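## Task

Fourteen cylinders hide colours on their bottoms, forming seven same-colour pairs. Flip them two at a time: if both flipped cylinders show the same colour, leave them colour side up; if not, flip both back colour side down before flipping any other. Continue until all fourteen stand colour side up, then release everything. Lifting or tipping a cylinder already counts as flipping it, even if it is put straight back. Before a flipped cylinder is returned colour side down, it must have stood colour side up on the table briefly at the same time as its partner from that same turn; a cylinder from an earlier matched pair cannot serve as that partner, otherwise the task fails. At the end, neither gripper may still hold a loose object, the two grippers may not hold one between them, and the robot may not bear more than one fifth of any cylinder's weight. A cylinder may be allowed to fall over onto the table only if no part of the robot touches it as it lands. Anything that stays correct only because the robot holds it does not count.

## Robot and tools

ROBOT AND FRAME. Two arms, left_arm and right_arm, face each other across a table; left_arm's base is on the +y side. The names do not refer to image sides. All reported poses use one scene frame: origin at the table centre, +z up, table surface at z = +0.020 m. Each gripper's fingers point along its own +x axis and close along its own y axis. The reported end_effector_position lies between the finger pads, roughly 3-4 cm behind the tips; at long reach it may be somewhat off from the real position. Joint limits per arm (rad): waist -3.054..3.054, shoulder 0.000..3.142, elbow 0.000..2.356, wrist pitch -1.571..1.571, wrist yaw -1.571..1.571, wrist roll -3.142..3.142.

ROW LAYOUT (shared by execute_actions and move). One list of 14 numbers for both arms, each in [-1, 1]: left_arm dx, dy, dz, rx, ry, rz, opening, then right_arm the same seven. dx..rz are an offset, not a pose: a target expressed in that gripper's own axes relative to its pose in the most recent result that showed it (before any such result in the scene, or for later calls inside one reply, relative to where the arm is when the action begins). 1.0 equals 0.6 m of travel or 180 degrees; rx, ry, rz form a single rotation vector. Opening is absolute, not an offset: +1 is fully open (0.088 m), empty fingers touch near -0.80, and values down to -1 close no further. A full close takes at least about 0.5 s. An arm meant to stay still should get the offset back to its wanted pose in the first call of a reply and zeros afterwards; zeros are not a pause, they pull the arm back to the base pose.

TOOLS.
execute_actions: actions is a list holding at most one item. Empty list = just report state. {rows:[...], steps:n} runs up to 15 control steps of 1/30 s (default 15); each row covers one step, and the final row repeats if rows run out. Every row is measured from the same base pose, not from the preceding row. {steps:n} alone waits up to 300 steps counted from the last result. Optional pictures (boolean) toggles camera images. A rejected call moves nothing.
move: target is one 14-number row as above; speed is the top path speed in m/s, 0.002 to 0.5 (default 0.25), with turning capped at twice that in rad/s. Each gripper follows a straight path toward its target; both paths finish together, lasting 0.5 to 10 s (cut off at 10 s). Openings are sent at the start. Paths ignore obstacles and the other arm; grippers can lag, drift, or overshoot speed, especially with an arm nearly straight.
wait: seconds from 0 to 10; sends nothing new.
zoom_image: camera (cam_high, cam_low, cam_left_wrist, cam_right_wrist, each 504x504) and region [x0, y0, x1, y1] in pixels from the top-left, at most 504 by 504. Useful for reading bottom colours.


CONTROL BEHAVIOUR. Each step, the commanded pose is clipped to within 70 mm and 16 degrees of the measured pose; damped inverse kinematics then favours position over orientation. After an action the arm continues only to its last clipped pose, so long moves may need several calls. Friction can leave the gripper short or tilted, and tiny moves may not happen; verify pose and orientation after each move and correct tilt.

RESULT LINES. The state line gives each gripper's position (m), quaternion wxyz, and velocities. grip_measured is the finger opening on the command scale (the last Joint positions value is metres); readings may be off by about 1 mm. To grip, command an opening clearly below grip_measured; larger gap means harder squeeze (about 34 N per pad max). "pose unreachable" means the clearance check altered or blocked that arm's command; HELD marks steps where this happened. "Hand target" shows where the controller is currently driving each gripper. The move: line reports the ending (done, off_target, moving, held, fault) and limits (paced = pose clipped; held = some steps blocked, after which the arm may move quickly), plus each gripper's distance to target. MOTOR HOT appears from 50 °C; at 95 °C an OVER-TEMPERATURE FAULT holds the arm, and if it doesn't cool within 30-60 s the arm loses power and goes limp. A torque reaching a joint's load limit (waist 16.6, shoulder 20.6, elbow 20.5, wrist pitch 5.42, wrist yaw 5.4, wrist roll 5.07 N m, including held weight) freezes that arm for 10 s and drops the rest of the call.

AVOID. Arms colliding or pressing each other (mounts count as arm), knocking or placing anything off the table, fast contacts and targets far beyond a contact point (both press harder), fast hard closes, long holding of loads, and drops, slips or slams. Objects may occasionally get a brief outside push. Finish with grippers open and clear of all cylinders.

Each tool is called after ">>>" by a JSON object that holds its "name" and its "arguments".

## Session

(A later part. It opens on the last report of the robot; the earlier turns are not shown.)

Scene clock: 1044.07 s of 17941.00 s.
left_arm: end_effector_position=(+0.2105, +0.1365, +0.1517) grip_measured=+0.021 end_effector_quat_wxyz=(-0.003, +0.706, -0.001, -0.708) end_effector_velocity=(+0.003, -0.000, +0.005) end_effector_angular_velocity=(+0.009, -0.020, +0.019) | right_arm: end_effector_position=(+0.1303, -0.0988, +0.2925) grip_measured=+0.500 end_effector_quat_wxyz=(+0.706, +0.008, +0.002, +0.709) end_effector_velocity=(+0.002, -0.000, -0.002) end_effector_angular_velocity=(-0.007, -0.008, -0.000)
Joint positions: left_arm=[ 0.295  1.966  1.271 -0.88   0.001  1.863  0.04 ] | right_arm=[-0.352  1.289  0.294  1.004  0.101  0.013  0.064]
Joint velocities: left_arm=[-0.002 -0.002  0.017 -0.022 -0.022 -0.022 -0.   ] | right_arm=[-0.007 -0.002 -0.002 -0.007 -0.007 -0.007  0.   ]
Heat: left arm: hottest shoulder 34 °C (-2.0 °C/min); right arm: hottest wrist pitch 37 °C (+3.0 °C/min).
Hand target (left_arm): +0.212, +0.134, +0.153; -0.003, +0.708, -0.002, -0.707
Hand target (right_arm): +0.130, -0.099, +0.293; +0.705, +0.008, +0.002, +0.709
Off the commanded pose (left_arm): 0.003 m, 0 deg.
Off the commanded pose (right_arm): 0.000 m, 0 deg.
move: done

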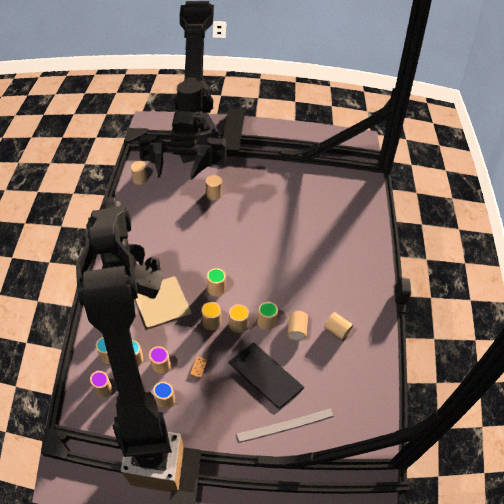

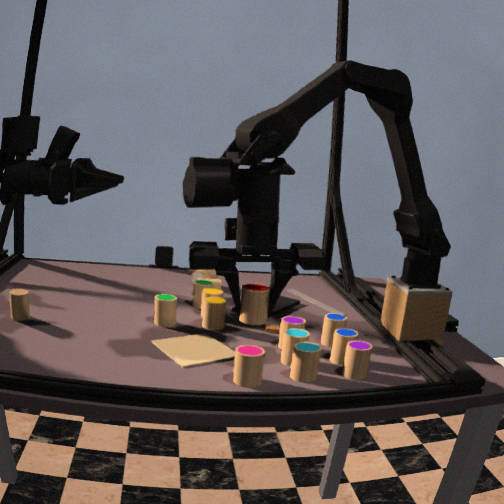

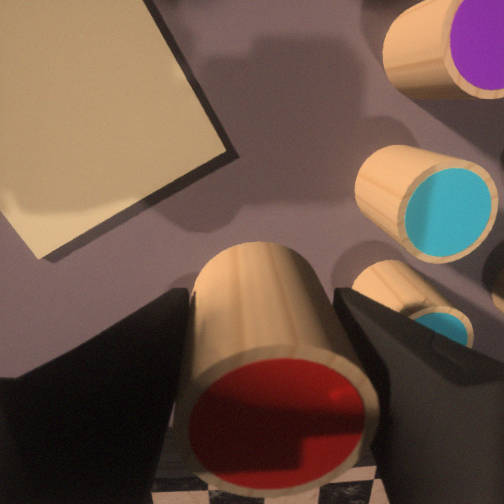

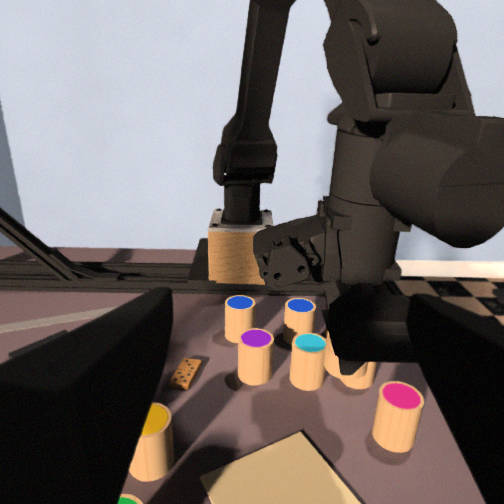

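>>> {"name": "move", "arguments": {"target": [0.1337,0,0,0,0,0,-0.3,0.058,0,0.014,-0.004,-0.008,0,0.5], "speed": 0.08}}

>>> {"name": "execute_actions", "arguments": {"actions": [{"rows":[[0.005,0,0,0,0,0,-0.3,0,0,0,0,0,0,0.5],[0.005,0,0,0,0,0,-0.3,0,0,0,0,0,0,0.5],[0.005,0,0,0,0,0,-0.3,0,0,0,0,0,0,0.5],[0.005,0,0,0,0,0,-0.3,0,0,0,0,0,0,0.5],[0.002,0,0,0,0,0,0.25,0,0,0,0,0,0,0.5]],"steps":14}]}}

Scene clock: 1051.07 s of 17941.00 s.
left_arm: end_effector_position=(+0.2112, +0.1342, +0.0748) grip_measured=+0.015 end_effector_quat_wxyz=(+0.000, +0.707, -0.005, -0.707) end_effector_velocity=(-0.001, +0.003, -0.001) end_effector_angular_velocity=(+0.014, -0.004, +0.005) | right_arm: end_effector_position=(+0.1304, -0.0673, +0.2982) grip_measured=+0.500 end_effector_quat_wxyz=(+0.706, +0.010, -0.009, +0.708) end_effector_velocity=(-0.002, +0.001, +0.002) end_effector_angular_velocity=(+0.007, -0.022, +0.019)
Joint positions: left_arm=[ 0.295  2.13   1.162 -0.596  0.001  1.863  0.04 ] | right_arm=[-0.366  1.433  0.405  1.054  0.088 -0.     0.064]
Joint velocities: left_arm=[-0.002  0.002 -0.002 -0.007 -0.007 -0.007  0.001] | right_arm=[-0.002  0.002  0.002  0.007 -0.022 -0.022 -0.   ]
Heat: left arm: hottest shoulder 34 °C (-3.0 °C/min); right arm: hottest wrist pitch 37 °C (+3.0 °C/min).
Hand target (left_arm): +0.210, +0.137, +0.071; -0.003, +0.706, -0.001, -0.708
Hand target (right_arm): +0.131, -0.064, +0.301; +0.705, +0.012, -0.012, +0.709
Off the commanded pose (left_arm): 0.004 m, 1 deg.
Off the commanded pose (right_arm): 0.004 m, 0 deg.
move: done

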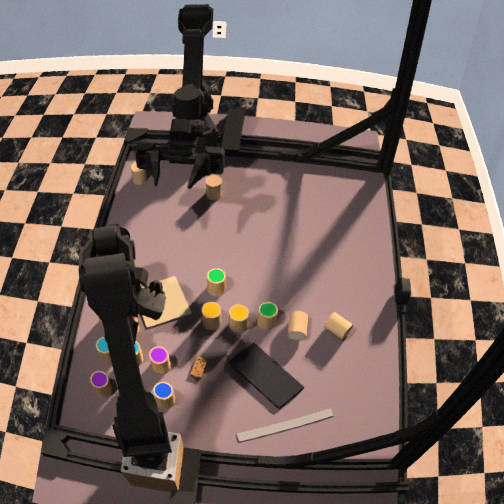

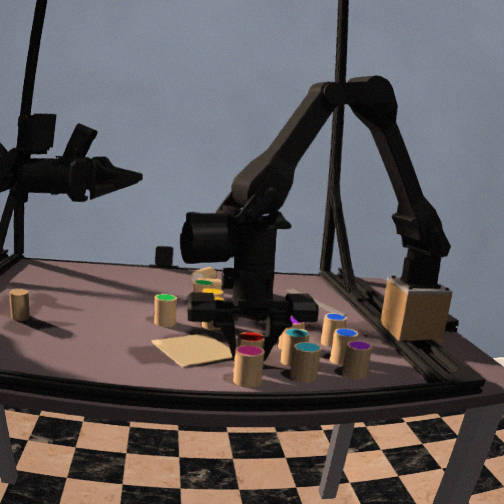

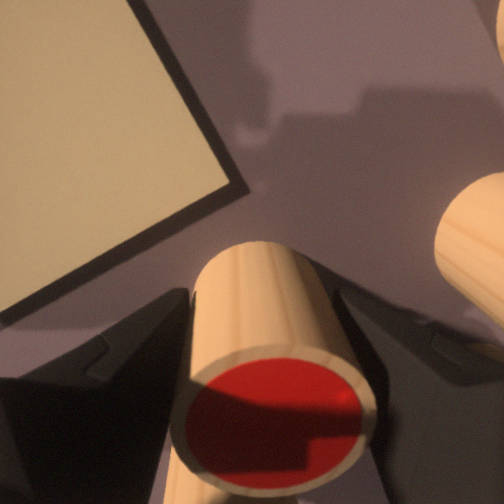

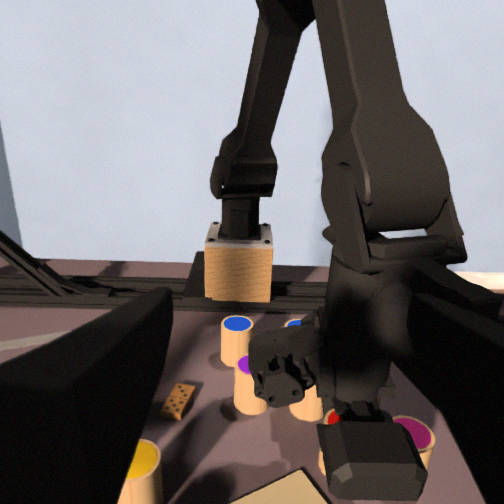

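Scene clock: 1051.53 s of 17941.00 s.
left_arm: end_effector_position=(+0.2116, +0.1330, +0.0748) grip_measured=+0.236 end_effector_quat_wxyz=(+0.002, +0.708, -0.007, -0.706) end_effector_velocity=(+0.001, -0.001, +0.000) end_effector_angular_velocity=(-0.005, -0.009, -0.010) | right_arm: end_effector_position=(+0.1304, -0.0673, +0.2982) grip_measured=+0.500 end_effector_quat_wxyz=(+0.706, +0.010, -0.009, +0.708) end_effector_velocity=(+0.002, -0.001, -0.004) end_effector_angular_velocity=(-0.012, -0.008, -0.010)
Joint positions: left_arm=[ 0.295  2.13   1.162 -0.59   0.001  1.863  0.051] | right_arm=[-0.366  1.433  0.405  1.054  0.088 -0.     0.064]
Joint velocities: left_arm=[-0.002 -0.002 -0.002  0.007 -0.007  0.007  0.007] | right_arm=[-0.002 -0.002 -0.007 -0.007  0.007 -0.007 -0.   ]
Heat: left arm: hottest shoulder 34 °C (-3.0 °C/min); right arm: hottest wrist pitch 37 °C (+3.0 °C/min).
Hand target (left_arm): +0.211, +0.134, +0.074; +0.000, +0.707, -0.005, -0.707
Hand target (right_arm): +0.130, -0.067, +0.298; +0.706, +0.010, -0.009, +0.708
Off the commanded pose (left_arm): 0.002 m, 0 deg.
Off the commanded pose (right_arm): 0.000 m, 0 deg.
Steps of this call (steps 1 to 14: all 14 steps of this action). Readings (end_effector_position):
1: left_arm (+0.2113, +0.1340, +0.0748) | right_arm (+0.1304, -0.0673, +0.2982)
2: left_arm (+0.2113, +0.1338, +0.0748) | right_arm (+0.1304, -0.0673, +0.2982)
4: left_arm (+0.2115, +0.1331, +0.0748) | right_arm (+0.1304, -0.0673, +0.2982)
8: left_arm (+0.2116, +0.1330, +0.0748) | right_arm (+0.1304, -0.0673, +0.2982)
14: the state above

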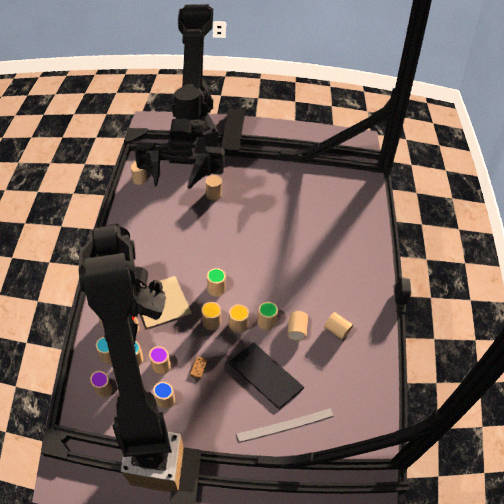

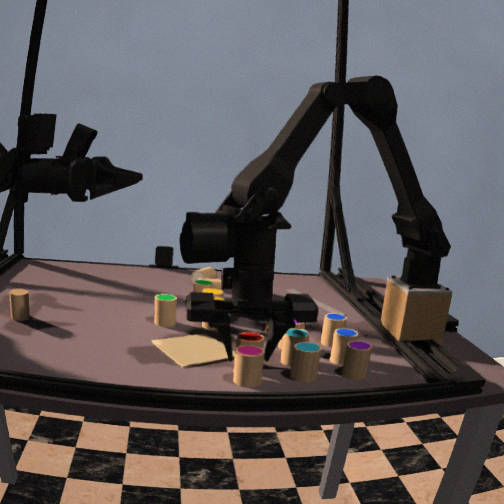

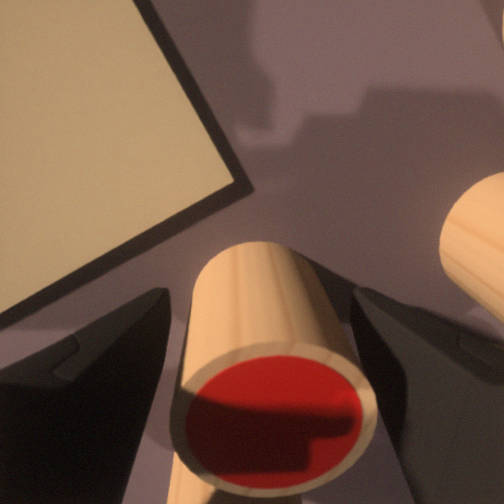

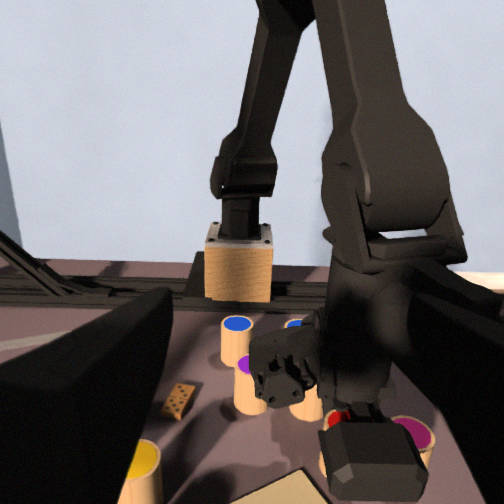

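>>> {"name": "execute_actions", "arguments": {"actions": [{"rows":[[0,0,0,0,0,0,-0.3,0,0,0,0,0,0,0.5]],"steps":9}], "pictures": false}}

>>> {"name": "move", "arguments": {"target": [-0.08,0,0,0,0,0,-0.3,0,0,0,0,0,0,0.5], "speed": 0.2}}

>>> {"name": "move", "arguments": {"target": [-0.303,0.14,0.141,0,0,0.504,-0.3,0,0,0,0,0,0,0.5], "speed": 0.4}}

Scene clock: 1060.37 s of 17941.00 s.
left_arm: end_effector_position=(+0.2114, +0.1335, +0.0746) grip_measured=+0.016 end_effector_quat_wxyz=(+0.001, +0.708, -0.006, -0.706) end_effector_velocity=(+0.003, -0.001, +0.002) end_effector_angular_velocity=(-0.006, -0.024, +0.020) | right_arm: end_effector_position=(+0.1304, -0.0673, +0.2982) grip_measured=+0.500 end_effector_quat_wxyz=(+0.706, +0.010, -0.009, +0.708) end_effector_velocity=(+0.002, -0.000, -0.002) end_effector_angular_velocity=(-0.007, -0.008, -0.000)
Joint positions: left_arm=[ 0.295  2.13   1.162 -0.592  0.001  1.863  0.04 ] | right_arm=[-0.366  1.433  0.405  1.054  0.088 -0.     0.064]
Joint velocities: left_arm=[-0.002 -0.007 -0.002  0.007 -0.022 -0.022 -0.   ] | right_arm=[-0.007 -0.002 -0.002 -0.007 -0.007 -0.007 -0.   ]
Heat: left arm: hottest shoulder 35 °C (+0.0 °C/min); right arm: hottest wrist pitch 37 °C (+2.0 °C/min).
Hand target (left_arm): +0.211, +0.133, +0.075; +0.002, +0.708, -0.007, -0.706
Hand target (right_arm): +0.130, -0.067, +0.298; +0.706, +0.010, -0.009, +0.708
Off the commanded pose (left_arm): 0.001 m, 0 deg.
Off the commanded pose (right_arm): 0.000 m, 0 deg.
Steps of this call (steps 1 to 90: nothing new was sent; then 5.53 s passed at rest; steps 91 to 99: all 9 steps of this action). Readings (end_effector_position):
91: left_arm (+0.2115, +0.1330, +0.0747) | right_arm (+0.1304, -0.0673, +0.2982)
92: left_arm (+0.2115, +0.1332, +0.0746) | right_arm (+0.1304, -0.0673, +0.2982)
94: left_arm (+0.2114, +0.1335, +0.0746) | right_arm (+0.1304, -0.0673, +0.2982)
98: left_arm (+0.2115, +0.1334, +0.0747) | right_arm (+0.1304, -0.0673, +0.2982)
99: the state above

Scene clock: 1061.40 s of 17941.00 s.
left_arm: end_effector_position=(+0.2100, +0.1382, +0.1167) grip_measured=+0.015 end_effector_quat_wxyz=(-0.005, +0.706, +0.000, -0.708) end_effector_velocity=(-0.002, -0.000, +0.001) end_effector_angular_velocity=(-0.004, +0.022, +0.010) | right_arm: end_effector_position=(+0.1304, -0.0673, +0.2982) grip_measured=+0.500 end_effector_quat_wxyz=(+0.706, +0.010, -0.009, +0.708) end_effector_velocity=(-0.000, -0.000, -0.005) end_effector_angular_velocity=(-0.022, -0.010, +0.005)
Joint positions: left_arm=[ 0.295  2.03   1.208 -0.757  0.001  1.863  0.04 ] | right_arm=[-0.366  1.433  0.405  1.054  0.088 -0.     0.064]
Joint velocities: left_arm=[ 0.002 -0.002  0.002 -0.007  0.022 -0.007 -0.   ] | right_arm=[-0.002 -0.002 -0.002 -0.022 -0.007 -0.007 -0.001]
Heat: left arm: hottest shoulder 35 °C (+0.0 °C/min); right arm: hottest wrist pitch 37 °C (+1.0 °C/min).
Hand target (left_arm): +0.211, +0.134, +0.123; +0.002, +0.708, -0.006, -0.706
Hand target (right_arm): +0.130, -0.067, +0.298; +0.706, +0.010, -0.009, +0.708
Off the commanded pose (left_arm): 0.007 m, 1 deg.
Off the commanded pose (right_arm): 0.000 m, 0 deg.
move: done

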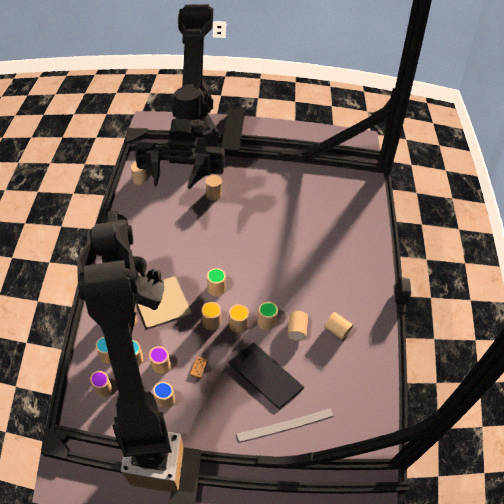

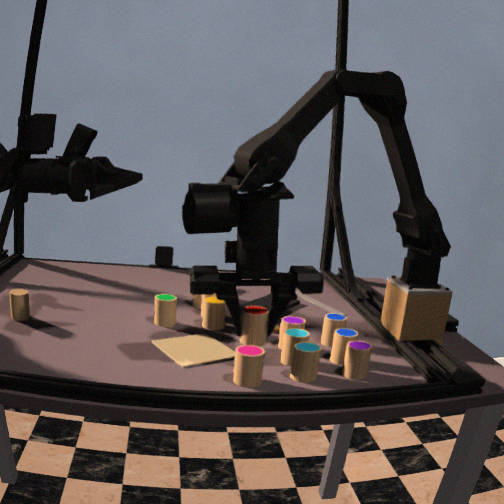

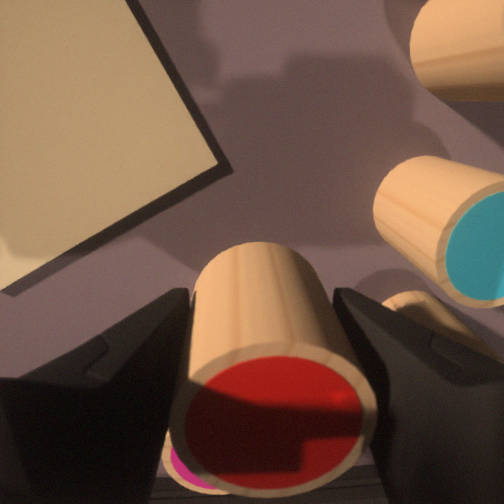

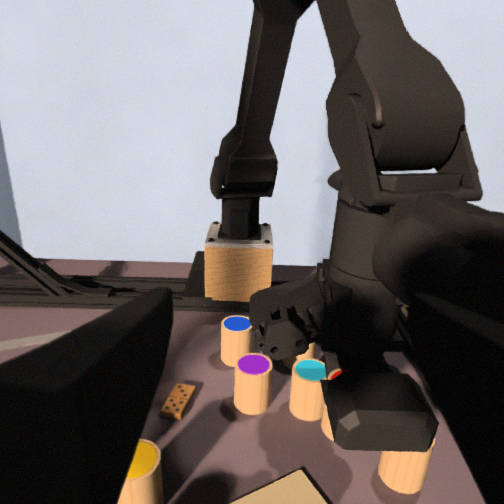

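Scene clock: 1063.93 s of 17941.00 s.
left_arm: end_effector_position=(+0.1256, +0.0523, +0.3012) grip_measured=+0.013 end_effector_quat_wxyz=(+0.500, +0.494, -0.504, -0.502) end_effector_velocity=(-0.002, +0.000, -0.002) end_effector_angular_velocity=(+0.003, +0.022, -0.010) | right_arm: end_effector_position=(+0.1304, -0.0673, +0.2982) grip_measured=+0.500 end_effector_quat_wxyz=(+0.706, +0.010, -0.009, +0.708) end_effector_velocity=(+0.002, -0.000, -0.003) end_effector_angular_velocity=(-0.012, -0.008, -0.010)
Joint positions: left_arm=[0.063 1.67  0.514 1.164 0.065 1.566 0.04 ] | right_arm=[-0.366  1.433  0.405  1.054  0.088 -0.     0.064]
Joint velocities: left_arm=[-0.002  0.007 -0.002  0.007  0.007 -0.022 -0.   ] | right_arm=[-0.002  0.002 -0.002 -0.007  0.007 -0.007 -0.   ]
Heat: left arm: hottest shoulder 35 °C (+0.0 °C/min); right arm: hottest wrist pitch 37 °C (+1.0 °C/min).
Hand target (left_arm): +0.125, +0.053, +0.299; +0.500, +0.495, -0.502, -0.503
Hand target (right_arm): +0.130, -0.067, +0.298; +0.706, +0.010, -0.009, +0.708
Off the commanded pose (left_arm): 0.003 m, 0 deg.
Off the commanded pose (right_arm): 0.000 m, 0 deg.
move: done

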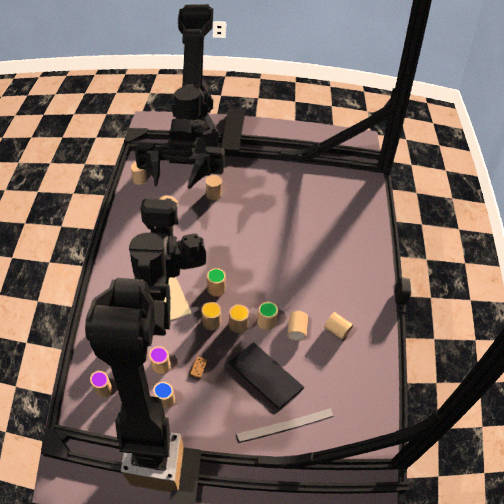

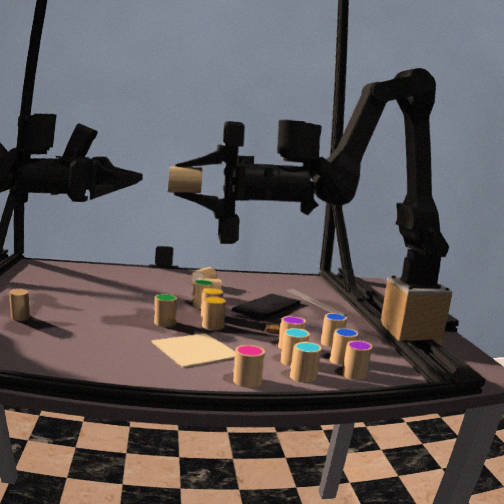

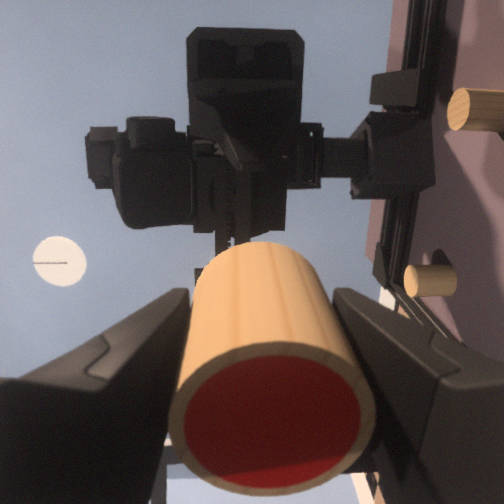

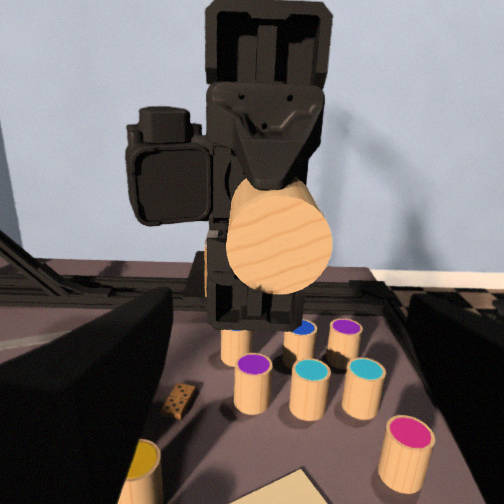

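>>> {"name": "move", "arguments": {"target": [0.1427,0.006,0,0,0,0.001,-0.3,0,0,0,0,0,0,0.5], "speed": 0.15}}

>>> {"name": "execute_actions", "arguments": {"actions": [{"rows":[[0,0,0,0,0,0,-0.3,0,0,0,0,0,0,-0.3]],"steps":11}], "pictures": false}}

>>> {"name": "move", "arguments": {"target": [-0.06,0,0,0,0,0,0.5,-0.06,0,0,0,0,0,-0.3], "speed": 0.1}}

>>> {"name": "move", "arguments": {"target": [-0.195,-0.248,-0.234,0,0,-0.498,0.35,-0.14,-0.033,-0.245,0,0.509,0,-0.3], "speed": 0.4}}

Scene clock: 1075.37 s of 17941.00 s.
left_arm: end_effector_position=(+0.1259, -0.0300, +0.3019) grip_measured=+0.010 end_effector_quat_wxyz=(+0.499, +0.496, -0.502, -0.503) end_effector_velocity=(-0.000, -0.001, +0.006) end_effector_angular_velocity=(-0.017, +0.007, +0.005) | right_arm: end_effector_position=(+0.1304, -0.0674, +0.2979) grip_measured=+0.500 end_effector_quat_wxyz=(+0.706, +0.010, -0.008, +0.708) end_effector_velocity=(+0.002, -0.001, -0.002) end_effector_angular_velocity=(-0.007, -0.022, -0.010)
Joint positions: left_arm=[0.051 1.916 0.859 1.058 0.052 1.566 0.04 ] | right_arm=[-0.366  1.433  0.405  1.054  0.088 -0.     0.064]
Joint velocities: left_arm=[-0.002 -0.002  0.007  0.007 -0.007 -0.007 -0.   ] | right_arm=[-0.002 -0.002 -0.002 -0.007  0.007 -0.022 -0.   ]
Heat: left arm: hottest shoulder 34 °C (-1.0 °C/min); right arm: hottest wrist pitch 38 °C (+3.0 °C/min).
Hand target (left_arm): +0.125, -0.033, +0.305; +0.501, +0.494, -0.504, -0.501
Hand target (right_arm): +0.130, -0.067, +0.298; +0.706, +0.010, -0.008, +0.708
Off the commanded pose (left_arm): 0.005 m, 1 deg.
Off the commanded pose (right_arm): 0.000 m, 0 deg.
move: done

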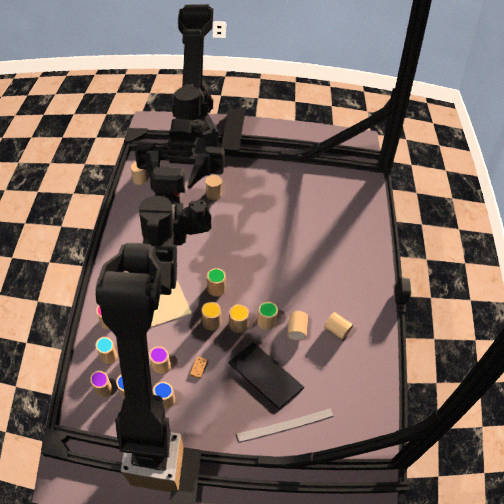

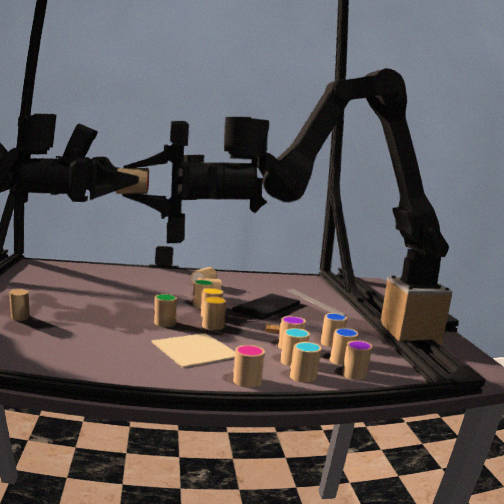

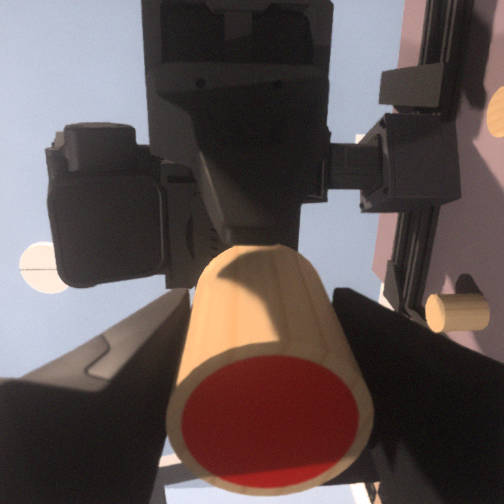

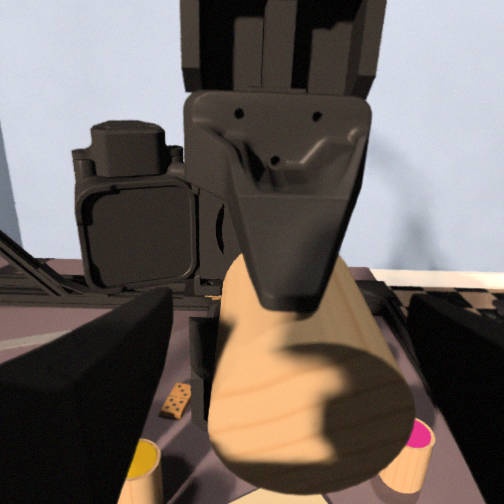

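Scene clock: 1075.73 s of 17941.00 s.
left_arm: end_effector_position=(+0.1256, -0.0300, +0.3020) grip_measured=+0.010 end_effector_quat_wxyz=(+0.499, +0.496, -0.502, -0.503) end_effector_velocity=(+0.002, -0.000, +0.001) end_effector_angular_velocity=(+0.003, +0.007, +0.010) | right_arm: end_effector_position=(+0.1307, -0.0674, +0.2979) grip_measured=+0.001 end_effector_quat_wxyz=(+0.706, +0.010, -0.008, +0.708) end_effector_velocity=(+0.002, -0.000, -0.003) end_effector_angular_velocity=(-0.012, -0.023, -0.001)
Joint positions: left_arm=[0.051 1.916 0.86  1.058 0.053 1.566 0.04 ] | right_arm=[-0.366  1.433  0.405  1.054  0.089 -0.     0.039]
Joint velocities: left_arm=[ 0.002 -0.002  0.002 -0.007 -0.007 -0.007 -0.   ] | right_arm=[-0.007  0.002 -0.002 -0.007 -0.007 -0.022 -0.   ]
Heat: left arm: hottest shoulder 34 °C (-1.0 °C/min); right arm: hottest wrist pitch 38 °C (+3.0 °C/min).
Hand target (left_arm): +0.126, -0.030, +0.302; +0.499, +0.496, -0.502, -0.503
Hand target (right_arm): +0.130, -0.067, +0.298; +0.706, +0.010, -0.008, +0.708
Off the commanded pose (left_arm): 0.000 m, 0 deg.
Off the commanded pose (right_arm): 0.000 m, 0 deg.
Steps of this call (steps 1 to 11: all 11 steps of this action). Readings (end_effector_position):
1: left_arm (+0.1259, -0.0300, +0.3021) | right_arm (+0.1304, -0.0674, +0.2979)
2: left_arm (+0.1259, -0.0300, +0.3020) | right_arm (+0.1305, -0.0674, +0.2979)
4: left_arm (+0.1259, -0.0300, +0.3020) | right_arm (+0.1304, -0.0674, +0.2979)
8: left_arm (+0.1256, -0.0300, +0.3020) | right_arm (+0.1307, -0.0674, +0.2979)
11: the state above

Scene clock: 1076.77 s of 17941.00 s.
left_arm: end_effector_position=(+0.1250, +0.0033, +0.2989) grip_measured=+0.500 end_effector_quat_wxyz=(+0.497, +0.497, -0.500, -0.506) end_effector_velocity=(-0.005, +0.003, +0.002) end_effector_angular_velocity=(-0.007, +0.007, -0.015) | right_arm: end_effector_position=(+0.1305, -0.1007, +0.2965) grip_measured=+0.001 end_effector_quat_wxyz=(+0.706, +0.008, -0.007, +0.708) end_effector_velocity=(-0.000, -0.001, +0.001) end_effector_angular_velocity=(+0.003, -0.022, +0.004)
Joint positions: left_arm=[0.053 1.822 0.714 1.101 0.056 1.566 0.063] | right_arm=[-0.351  1.272  0.291  1.003  0.103 -0.     0.039]
Joint velocities: left_arm=[-0.007 -0.012 -0.012  0.007  0.007 -0.007  0.   ] | right_arm=[-0.002 -0.012 -0.002 -0.007 -0.007 -0.022 -0.   ]
Heat: left arm: hottest shoulder 34 °C (-1.0 °C/min); right arm: hottest wrist pitch 38 °C (+3.0 °C/min).
Hand target (left_arm): +0.126, +0.006, +0.302; +0.499, +0.496, -0.502, -0.504
Hand target (right_arm): +0.130, -0.103, +0.297; +0.706, +0.010, -0.008, +0.708
Off the commanded pose (left_arm): 0.004 m, 0 deg.
Off the commanded pose (right_arm): 0.003 m, 0 deg.
move: done

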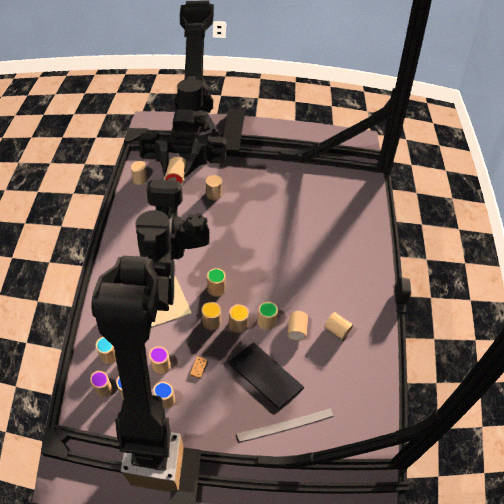

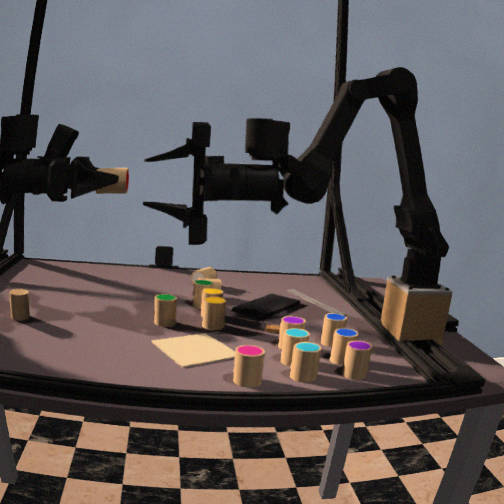

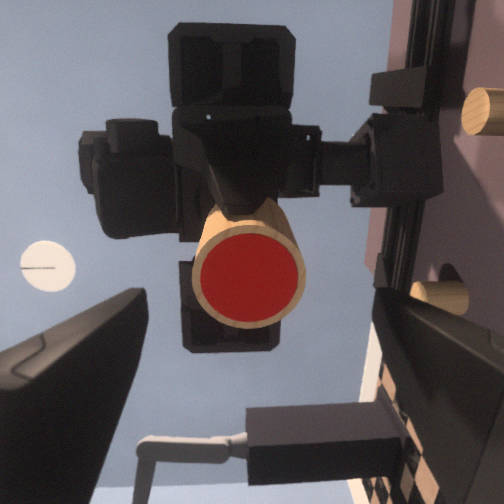

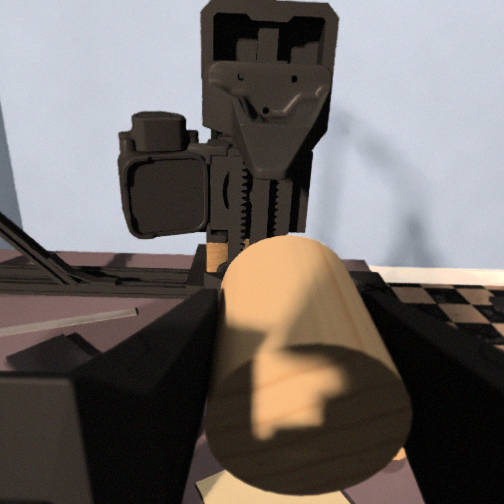

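Scene clock: 1079.33 s of 17941.00 s.
left_arm: end_effector_position=(+0.2652, +0.1221, +0.1505) grip_measured=+0.350 end_effector_quat_wxyz=(-0.002, +0.706, -0.002, -0.708) end_effector_velocity=(-0.004, +0.003, -0.000) end_effector_angular_velocity=(+0.017, +0.016, +0.005) | right_arm: end_effector_position=(+0.1504, -0.1848, +0.1467) grip_measured=+0.000 end_effector_quat_wxyz=(+0.500, -0.500, +0.504, +0.496) end_effector_velocity=(-0.000, -0.006, -0.002) end_effector_angular_velocity=(-0.032, +0.007, +0.005)
Joint positions: left_arm=[ 0.423  2.078  1.434 -0.928  0.003  1.992  0.056] | right_arm=[-0.451  1.629  0.945 -0.895 -0.     0.015  0.039]
Joint velocities: left_arm=[-0.002  0.002  0.002 -0.022  0.007 -0.007  0.   ] | right_arm=[-0.002  0.007 -0.002 -0.022 -0.007 -0.007 -0.   ]
Heat: left arm: hottest shoulder 34 °C (-1.0 °C/min); right arm: hottest wrist pitch 37 °C (+2.0 °C/min).
Hand target (left_arm): +0.267, +0.120, +0.150; -0.003, +0.707, -0.003, -0.707
Hand target (right_arm): +0.150, -0.181, +0.147; +0.500, -0.498, +0.505, +0.497
Off the commanded pose (left_arm): 0.003 m, 0 deg.
Off the commanded pose (right_arm): 0.003 m, 1 deg.
move: done

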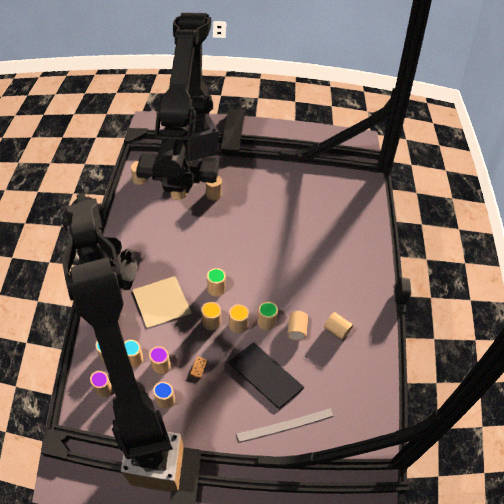

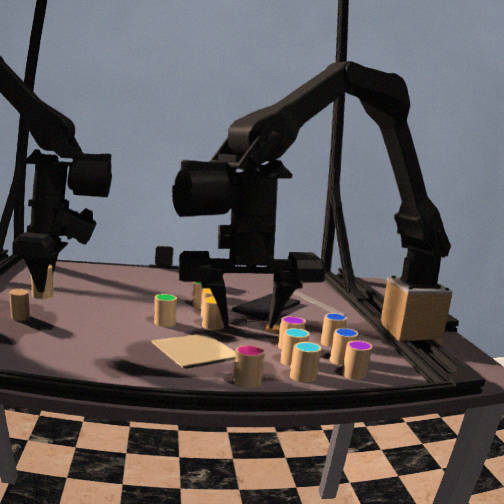

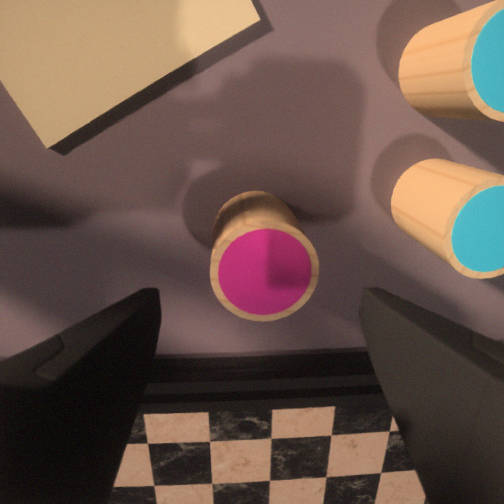

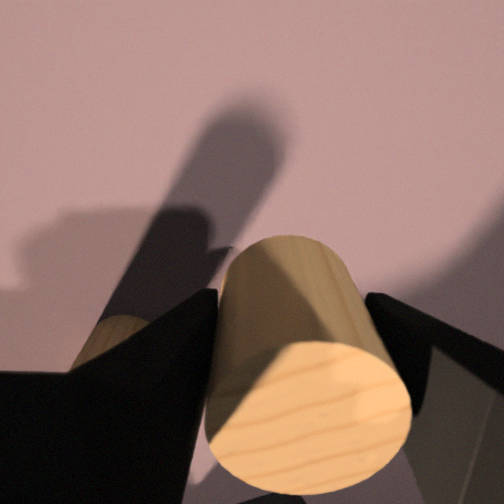

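>>> {"name": "move", "arguments": {"target": [0.128,-0.005,-0.002,0,0,0,0.35,0.127,0,0,0,-0.002,0,-0.3], "speed": 0.08}}

>>> {"name": "execute_actions", "arguments": {"actions": [{"rows":[[0,0,0,0,0,0,-0.3,0.006,0,0,0,0,0,-0.3],[0,0,0,0,0,0,-0.3,0.006,0,0,0,0,0,-0.3],[0,0,0,0,0,0,-0.3,0.006,0,0,0,0,0,-0.3],[0,0,0,0,0,0,-0.3,0.006,0,0,0,0,0,-0.3],[0,0,0,0,0,0,-0.3,0.004,0,0,0,0,0,0.5]],"steps":13}], "pictures": false}}

>>> {"name": "move", "arguments": {"target": [-0.1,0,0,0,0,0,-0.3,-0.1,0,0,0,0,0,0.5], "speed": 0.2}}

Scene clock: 1088.23 s of 17941.00 s.
left_arm: end_effector_position=(+0.2662, +0.1226, +0.0767) grip_measured=+0.350 end_effector_quat_wxyz=(+0.000, +0.707, -0.006, -0.707) end_effector_velocity=(+0.001, -0.001, +0.000) end_effector_angular_velocity=(-0.004, -0.010, -0.010) | right_arm: end_effector_position=(+0.1505, -0.1823, +0.0742) grip_measured=+0.000 end_effector_quat_wxyz=(+0.505, -0.495, +0.499, +0.501) end_effector_velocity=(-0.003, +0.001, +0.000) end_effector_angular_velocity=(+0.007, +0.022, +0.005)
Joint positions: left_arm=[ 0.426  2.212  1.318 -0.669  0.003  1.996  0.056] | right_arm=[-0.452  1.797  0.793 -0.555 -0.     0.014  0.039]
Joint velocities: left_arm=[-0.002 -0.002 -0.002  0.007 -0.007  0.007 -0.   ] | right_arm=[-0.002 -0.002 -0.002  0.007 -0.022 -0.007 -0.   ]
Heat: left arm: hottest shoulder 35 °C (+0.0 °C/min); right arm: hottest wrist pitch 36 °C (+1.0 °C/min).
Hand target (left_arm): +0.266, +0.125, +0.073; -0.003, +0.706, -0.002, -0.708
Hand target (right_arm): +0.151, -0.186, +0.071; +0.502, -0.498, +0.503, +0.497
Off the commanded pose (left_arm): 0.004 m, 1 deg.
Off the commanded pose (right_arm): 0.005 m, 1 deg.
move: done

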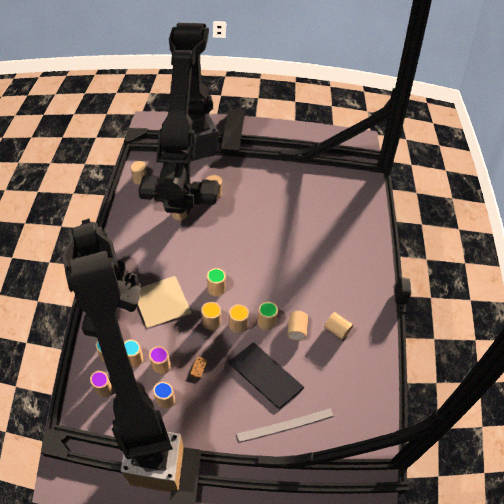

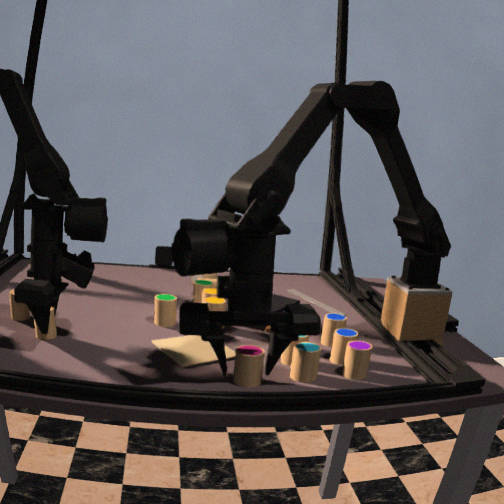

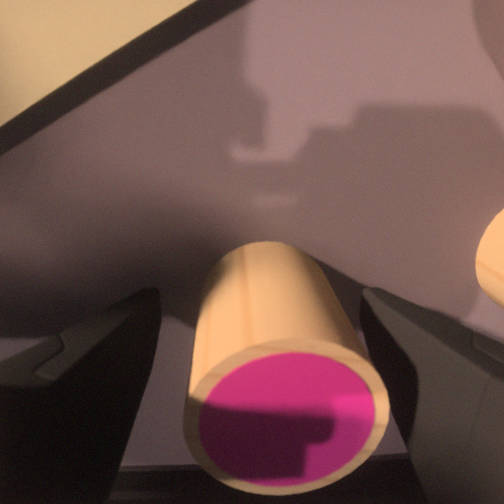

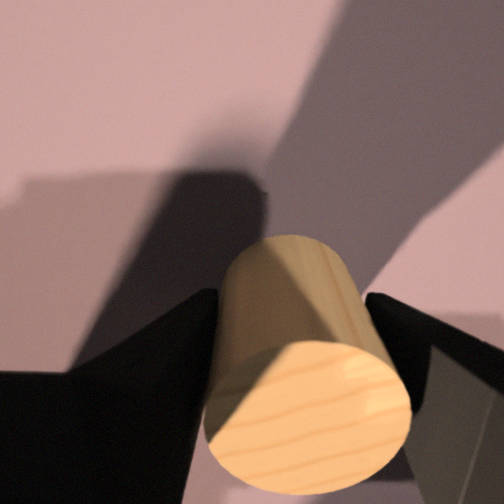

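Scene clock: 1088.67 s of 17941.00 s.
left_arm: end_effector_position=(+0.2661, +0.1228, +0.0766) grip_measured=+0.014 end_effector_quat_wxyz=(-0.000, +0.707, -0.005, -0.707) end_effector_velocity=(+0.001, +0.003, +0.000) end_effector_angular_velocity=(+0.010, -0.004, +0.024) | right_arm: end_effector_position=(+0.1504, -0.1802, +0.0742) grip_measured=+0.476 end_effector_quat_wxyz=(+0.507, -0.492, +0.497, +0.503) end_effector_velocity=(-0.003, -0.002, +0.000) end_effector_angular_velocity=(-0.007, +0.022, +0.005)
Joint positions: left_arm=[ 0.426  2.213  1.318 -0.67   0.003  1.996  0.04 ] | right_arm=[-0.452  1.798  0.793 -0.545 -0.     0.014  0.062]
Joint velocities: left_arm=[ 0.002 -0.002 -0.002 -0.007 -0.007 -0.022 -0.   ] | right_arm=[-0.002 -0.002 -0.002 -0.007 -0.022 -0.007  0.005]
Heat: left arm: hottest shoulder 35 °C (+0.0 °C/min); right arm: hottest wrist pitch 36 °C (+1.0 °C/min).
Hand target (left_arm): +0.266, +0.123, +0.077; +0.000, +0.707, -0.005, -0.707
Hand target (right_arm): +0.150, -0.182, +0.072; +0.505, -0.495, +0.500, +0.501
Off the commanded pose (left_arm): 0.000 m, 0 deg.
Off the commanded pose (right_arm): 0.003 m, 1 deg.
Steps of this call (steps 1 to 13: all 13 steps of this action). Readings (end_effector_position):
1: left_arm (+0.2662, +0.1226, +0.0766) | right_arm (+0.1505, -0.1821, +0.0742)
2: left_arm (+0.2662, +0.1226, +0.0766) | right_arm (+0.1505, -0.1816, +0.0742)
4: left_arm (+0.2661, +0.1228, +0.0767) | right_arm (+0.1504, -0.1804, +0.0743)
8: left_arm (+0.2661, +0.1228, +0.0767) | right_arm (+0.1504, -0.1802, +0.0742)
13: the state above

Scene clock: 1089.83 s of 17941.00 s.
left_arm: end_effector_position=(+0.2643, +0.1268, +0.1306) grip_measured=+0.013 end_effector_quat_wxyz=(-0.006, +0.705, +0.001, -0.710) end_effector_velocity=(+0.000, +0.006, +0.000) end_effector_angular_velocity=(+0.029, -0.011, +0.005) | right_arm: end_effector_position=(+0.1504, -0.1859, +0.1284) grip_measured=+0.500 end_effector_quat_wxyz=(+0.502, -0.498, +0.503, +0.498) end_effector_velocity=(-0.003, -0.004, +0.001) end_effector_angular_velocity=(-0.017, +0.022, +0.005)
Joint positions: left_arm=[ 0.426  2.102  1.385 -0.866  0.003  1.996  0.04 ] | right_arm=[-0.452  1.654  0.89  -0.808 -0.     0.014  0.063]
Joint velocities: left_arm=[-0.002 -0.002 -0.002 -0.022 -0.022 -0.007 -0.   ] | right_arm=[-0.002 -0.002  0.002 -0.022 -0.022 -0.007 -0.   ]
Heat: left arm: hottest shoulder 35 °C (+0.0 °C/min); right arm: hottest wrist pitch 36 °C (+1.0 °C/min).
Hand target (left_arm): +0.266, +0.123, +0.137; -0.000, +0.707, -0.005, -0.707
Hand target (right_arm): +0.150, -0.181, +0.134; +0.507, -0.492, +0.497, +0.503
Off the commanded pose (left_arm): 0.007 m, 1 deg.
Off the commanded pose (right_arm): 0.007 m, 1 deg.
move: done

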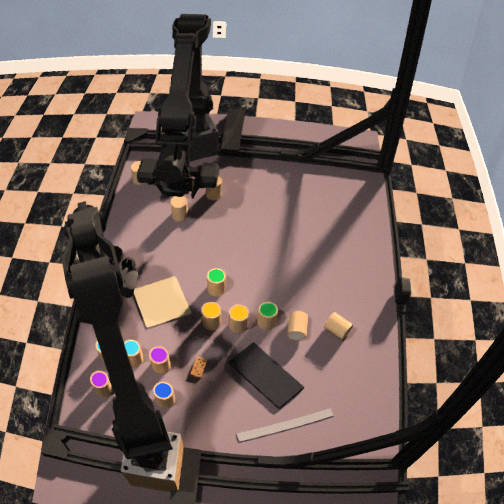

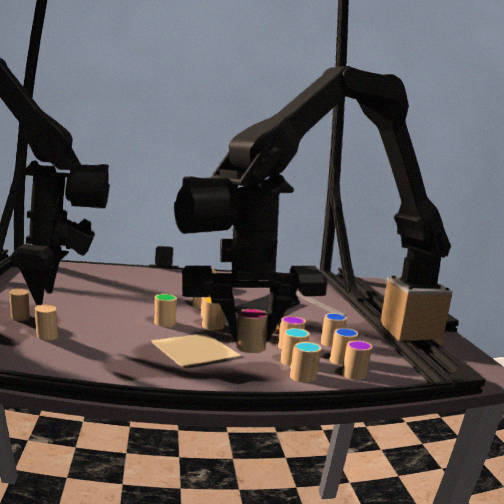

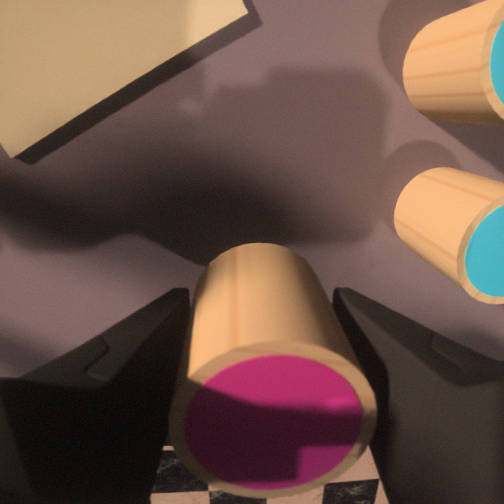

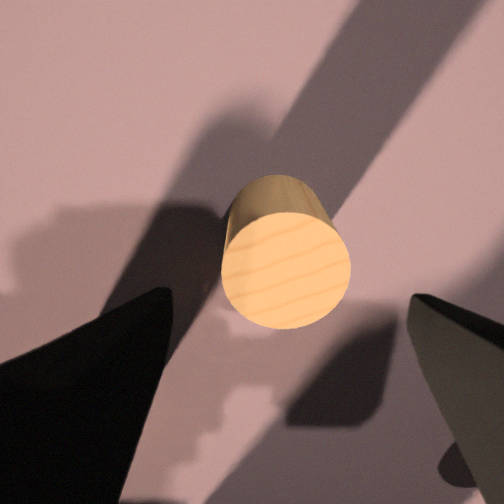

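>>> {"name": "move", "arguments": {"target": [-0.29,0.122,0.234,0,0,0.506,-0.3,-0.284,0.036,0.2015,0,-0.51,0,0.5], "speed": 0.4}}

Scene clock: 1102.20 s of 17941.00 s.
left_arm: end_effector_position=(+0.1248, +0.0519, +0.3090) grip_measured=+0.010 end_effector_quat_wxyz=(+0.503, +0.491, -0.504, -0.501) end_effector_velocity=(+0.002, +0.001, -0.004) end_effector_angular_velocity=(+0.007, +0.008, +0.010) | right_arm: end_effector_position=(+0.1284, -0.0641, +0.3056) grip_measured=+0.500 end_effector_quat_wxyz=(+0.705, +0.017, -0.016, +0.709) end_effector_velocity=(-0.000, +0.000, -0.002) end_effector_angular_velocity=(-0.002, -0.023, +0.004)
Joint positions: left_arm=[0.061 1.645 0.525 1.135 0.063 1.561 0.039] | right_arm=[-0.36   1.436  0.424  1.058  0.092 -0.002  0.064]
Joint velocities: left_arm=[ 0.002  0.007 -0.007  0.007 -0.007 -0.007 -0.   ] | right_arm=[-0.002  0.007 -0.002  0.007 -0.007 -0.022 -0.   ]
Heat: left arm: hottest shoulder 36 °C (+2.0 °C/min); right arm: hottest elbow 35 °C (-1.0 °C/min).
Hand target (left_arm): +0.124, +0.053, +0.306; +0.502, +0.492, -0.502, -0.503
Hand target (right_arm): +0.128, -0.065, +0.299; +0.706, +0.010, -0.011, +0.708
Off the commanded pose (left_arm): 0.004 m, 0 deg.
Off the commanded pose (right_arm): 0.007 m, 1 deg.
move: done

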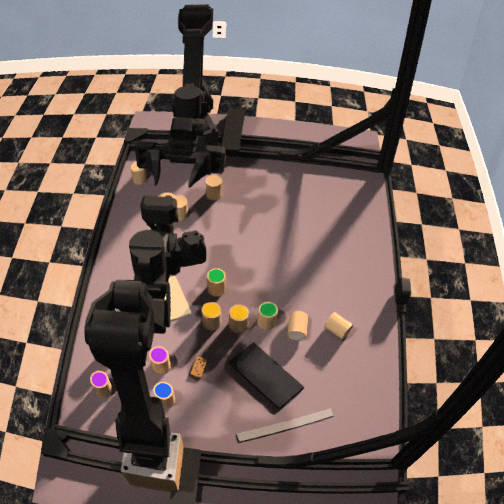

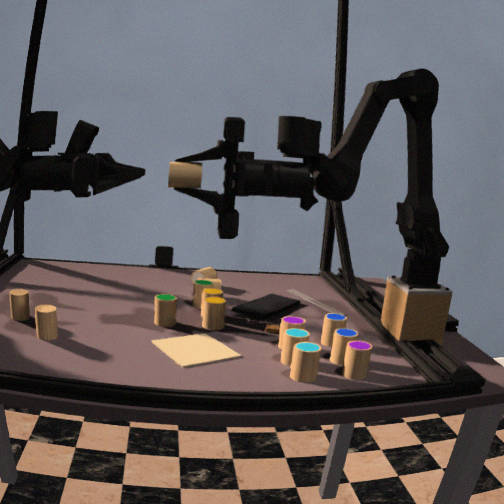

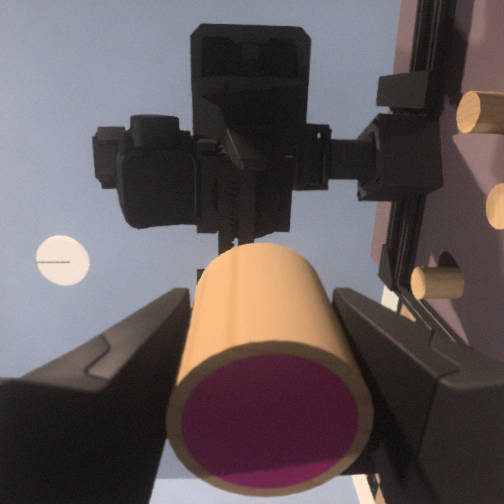

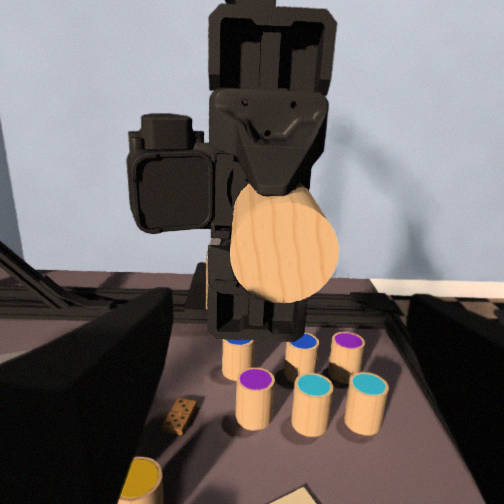

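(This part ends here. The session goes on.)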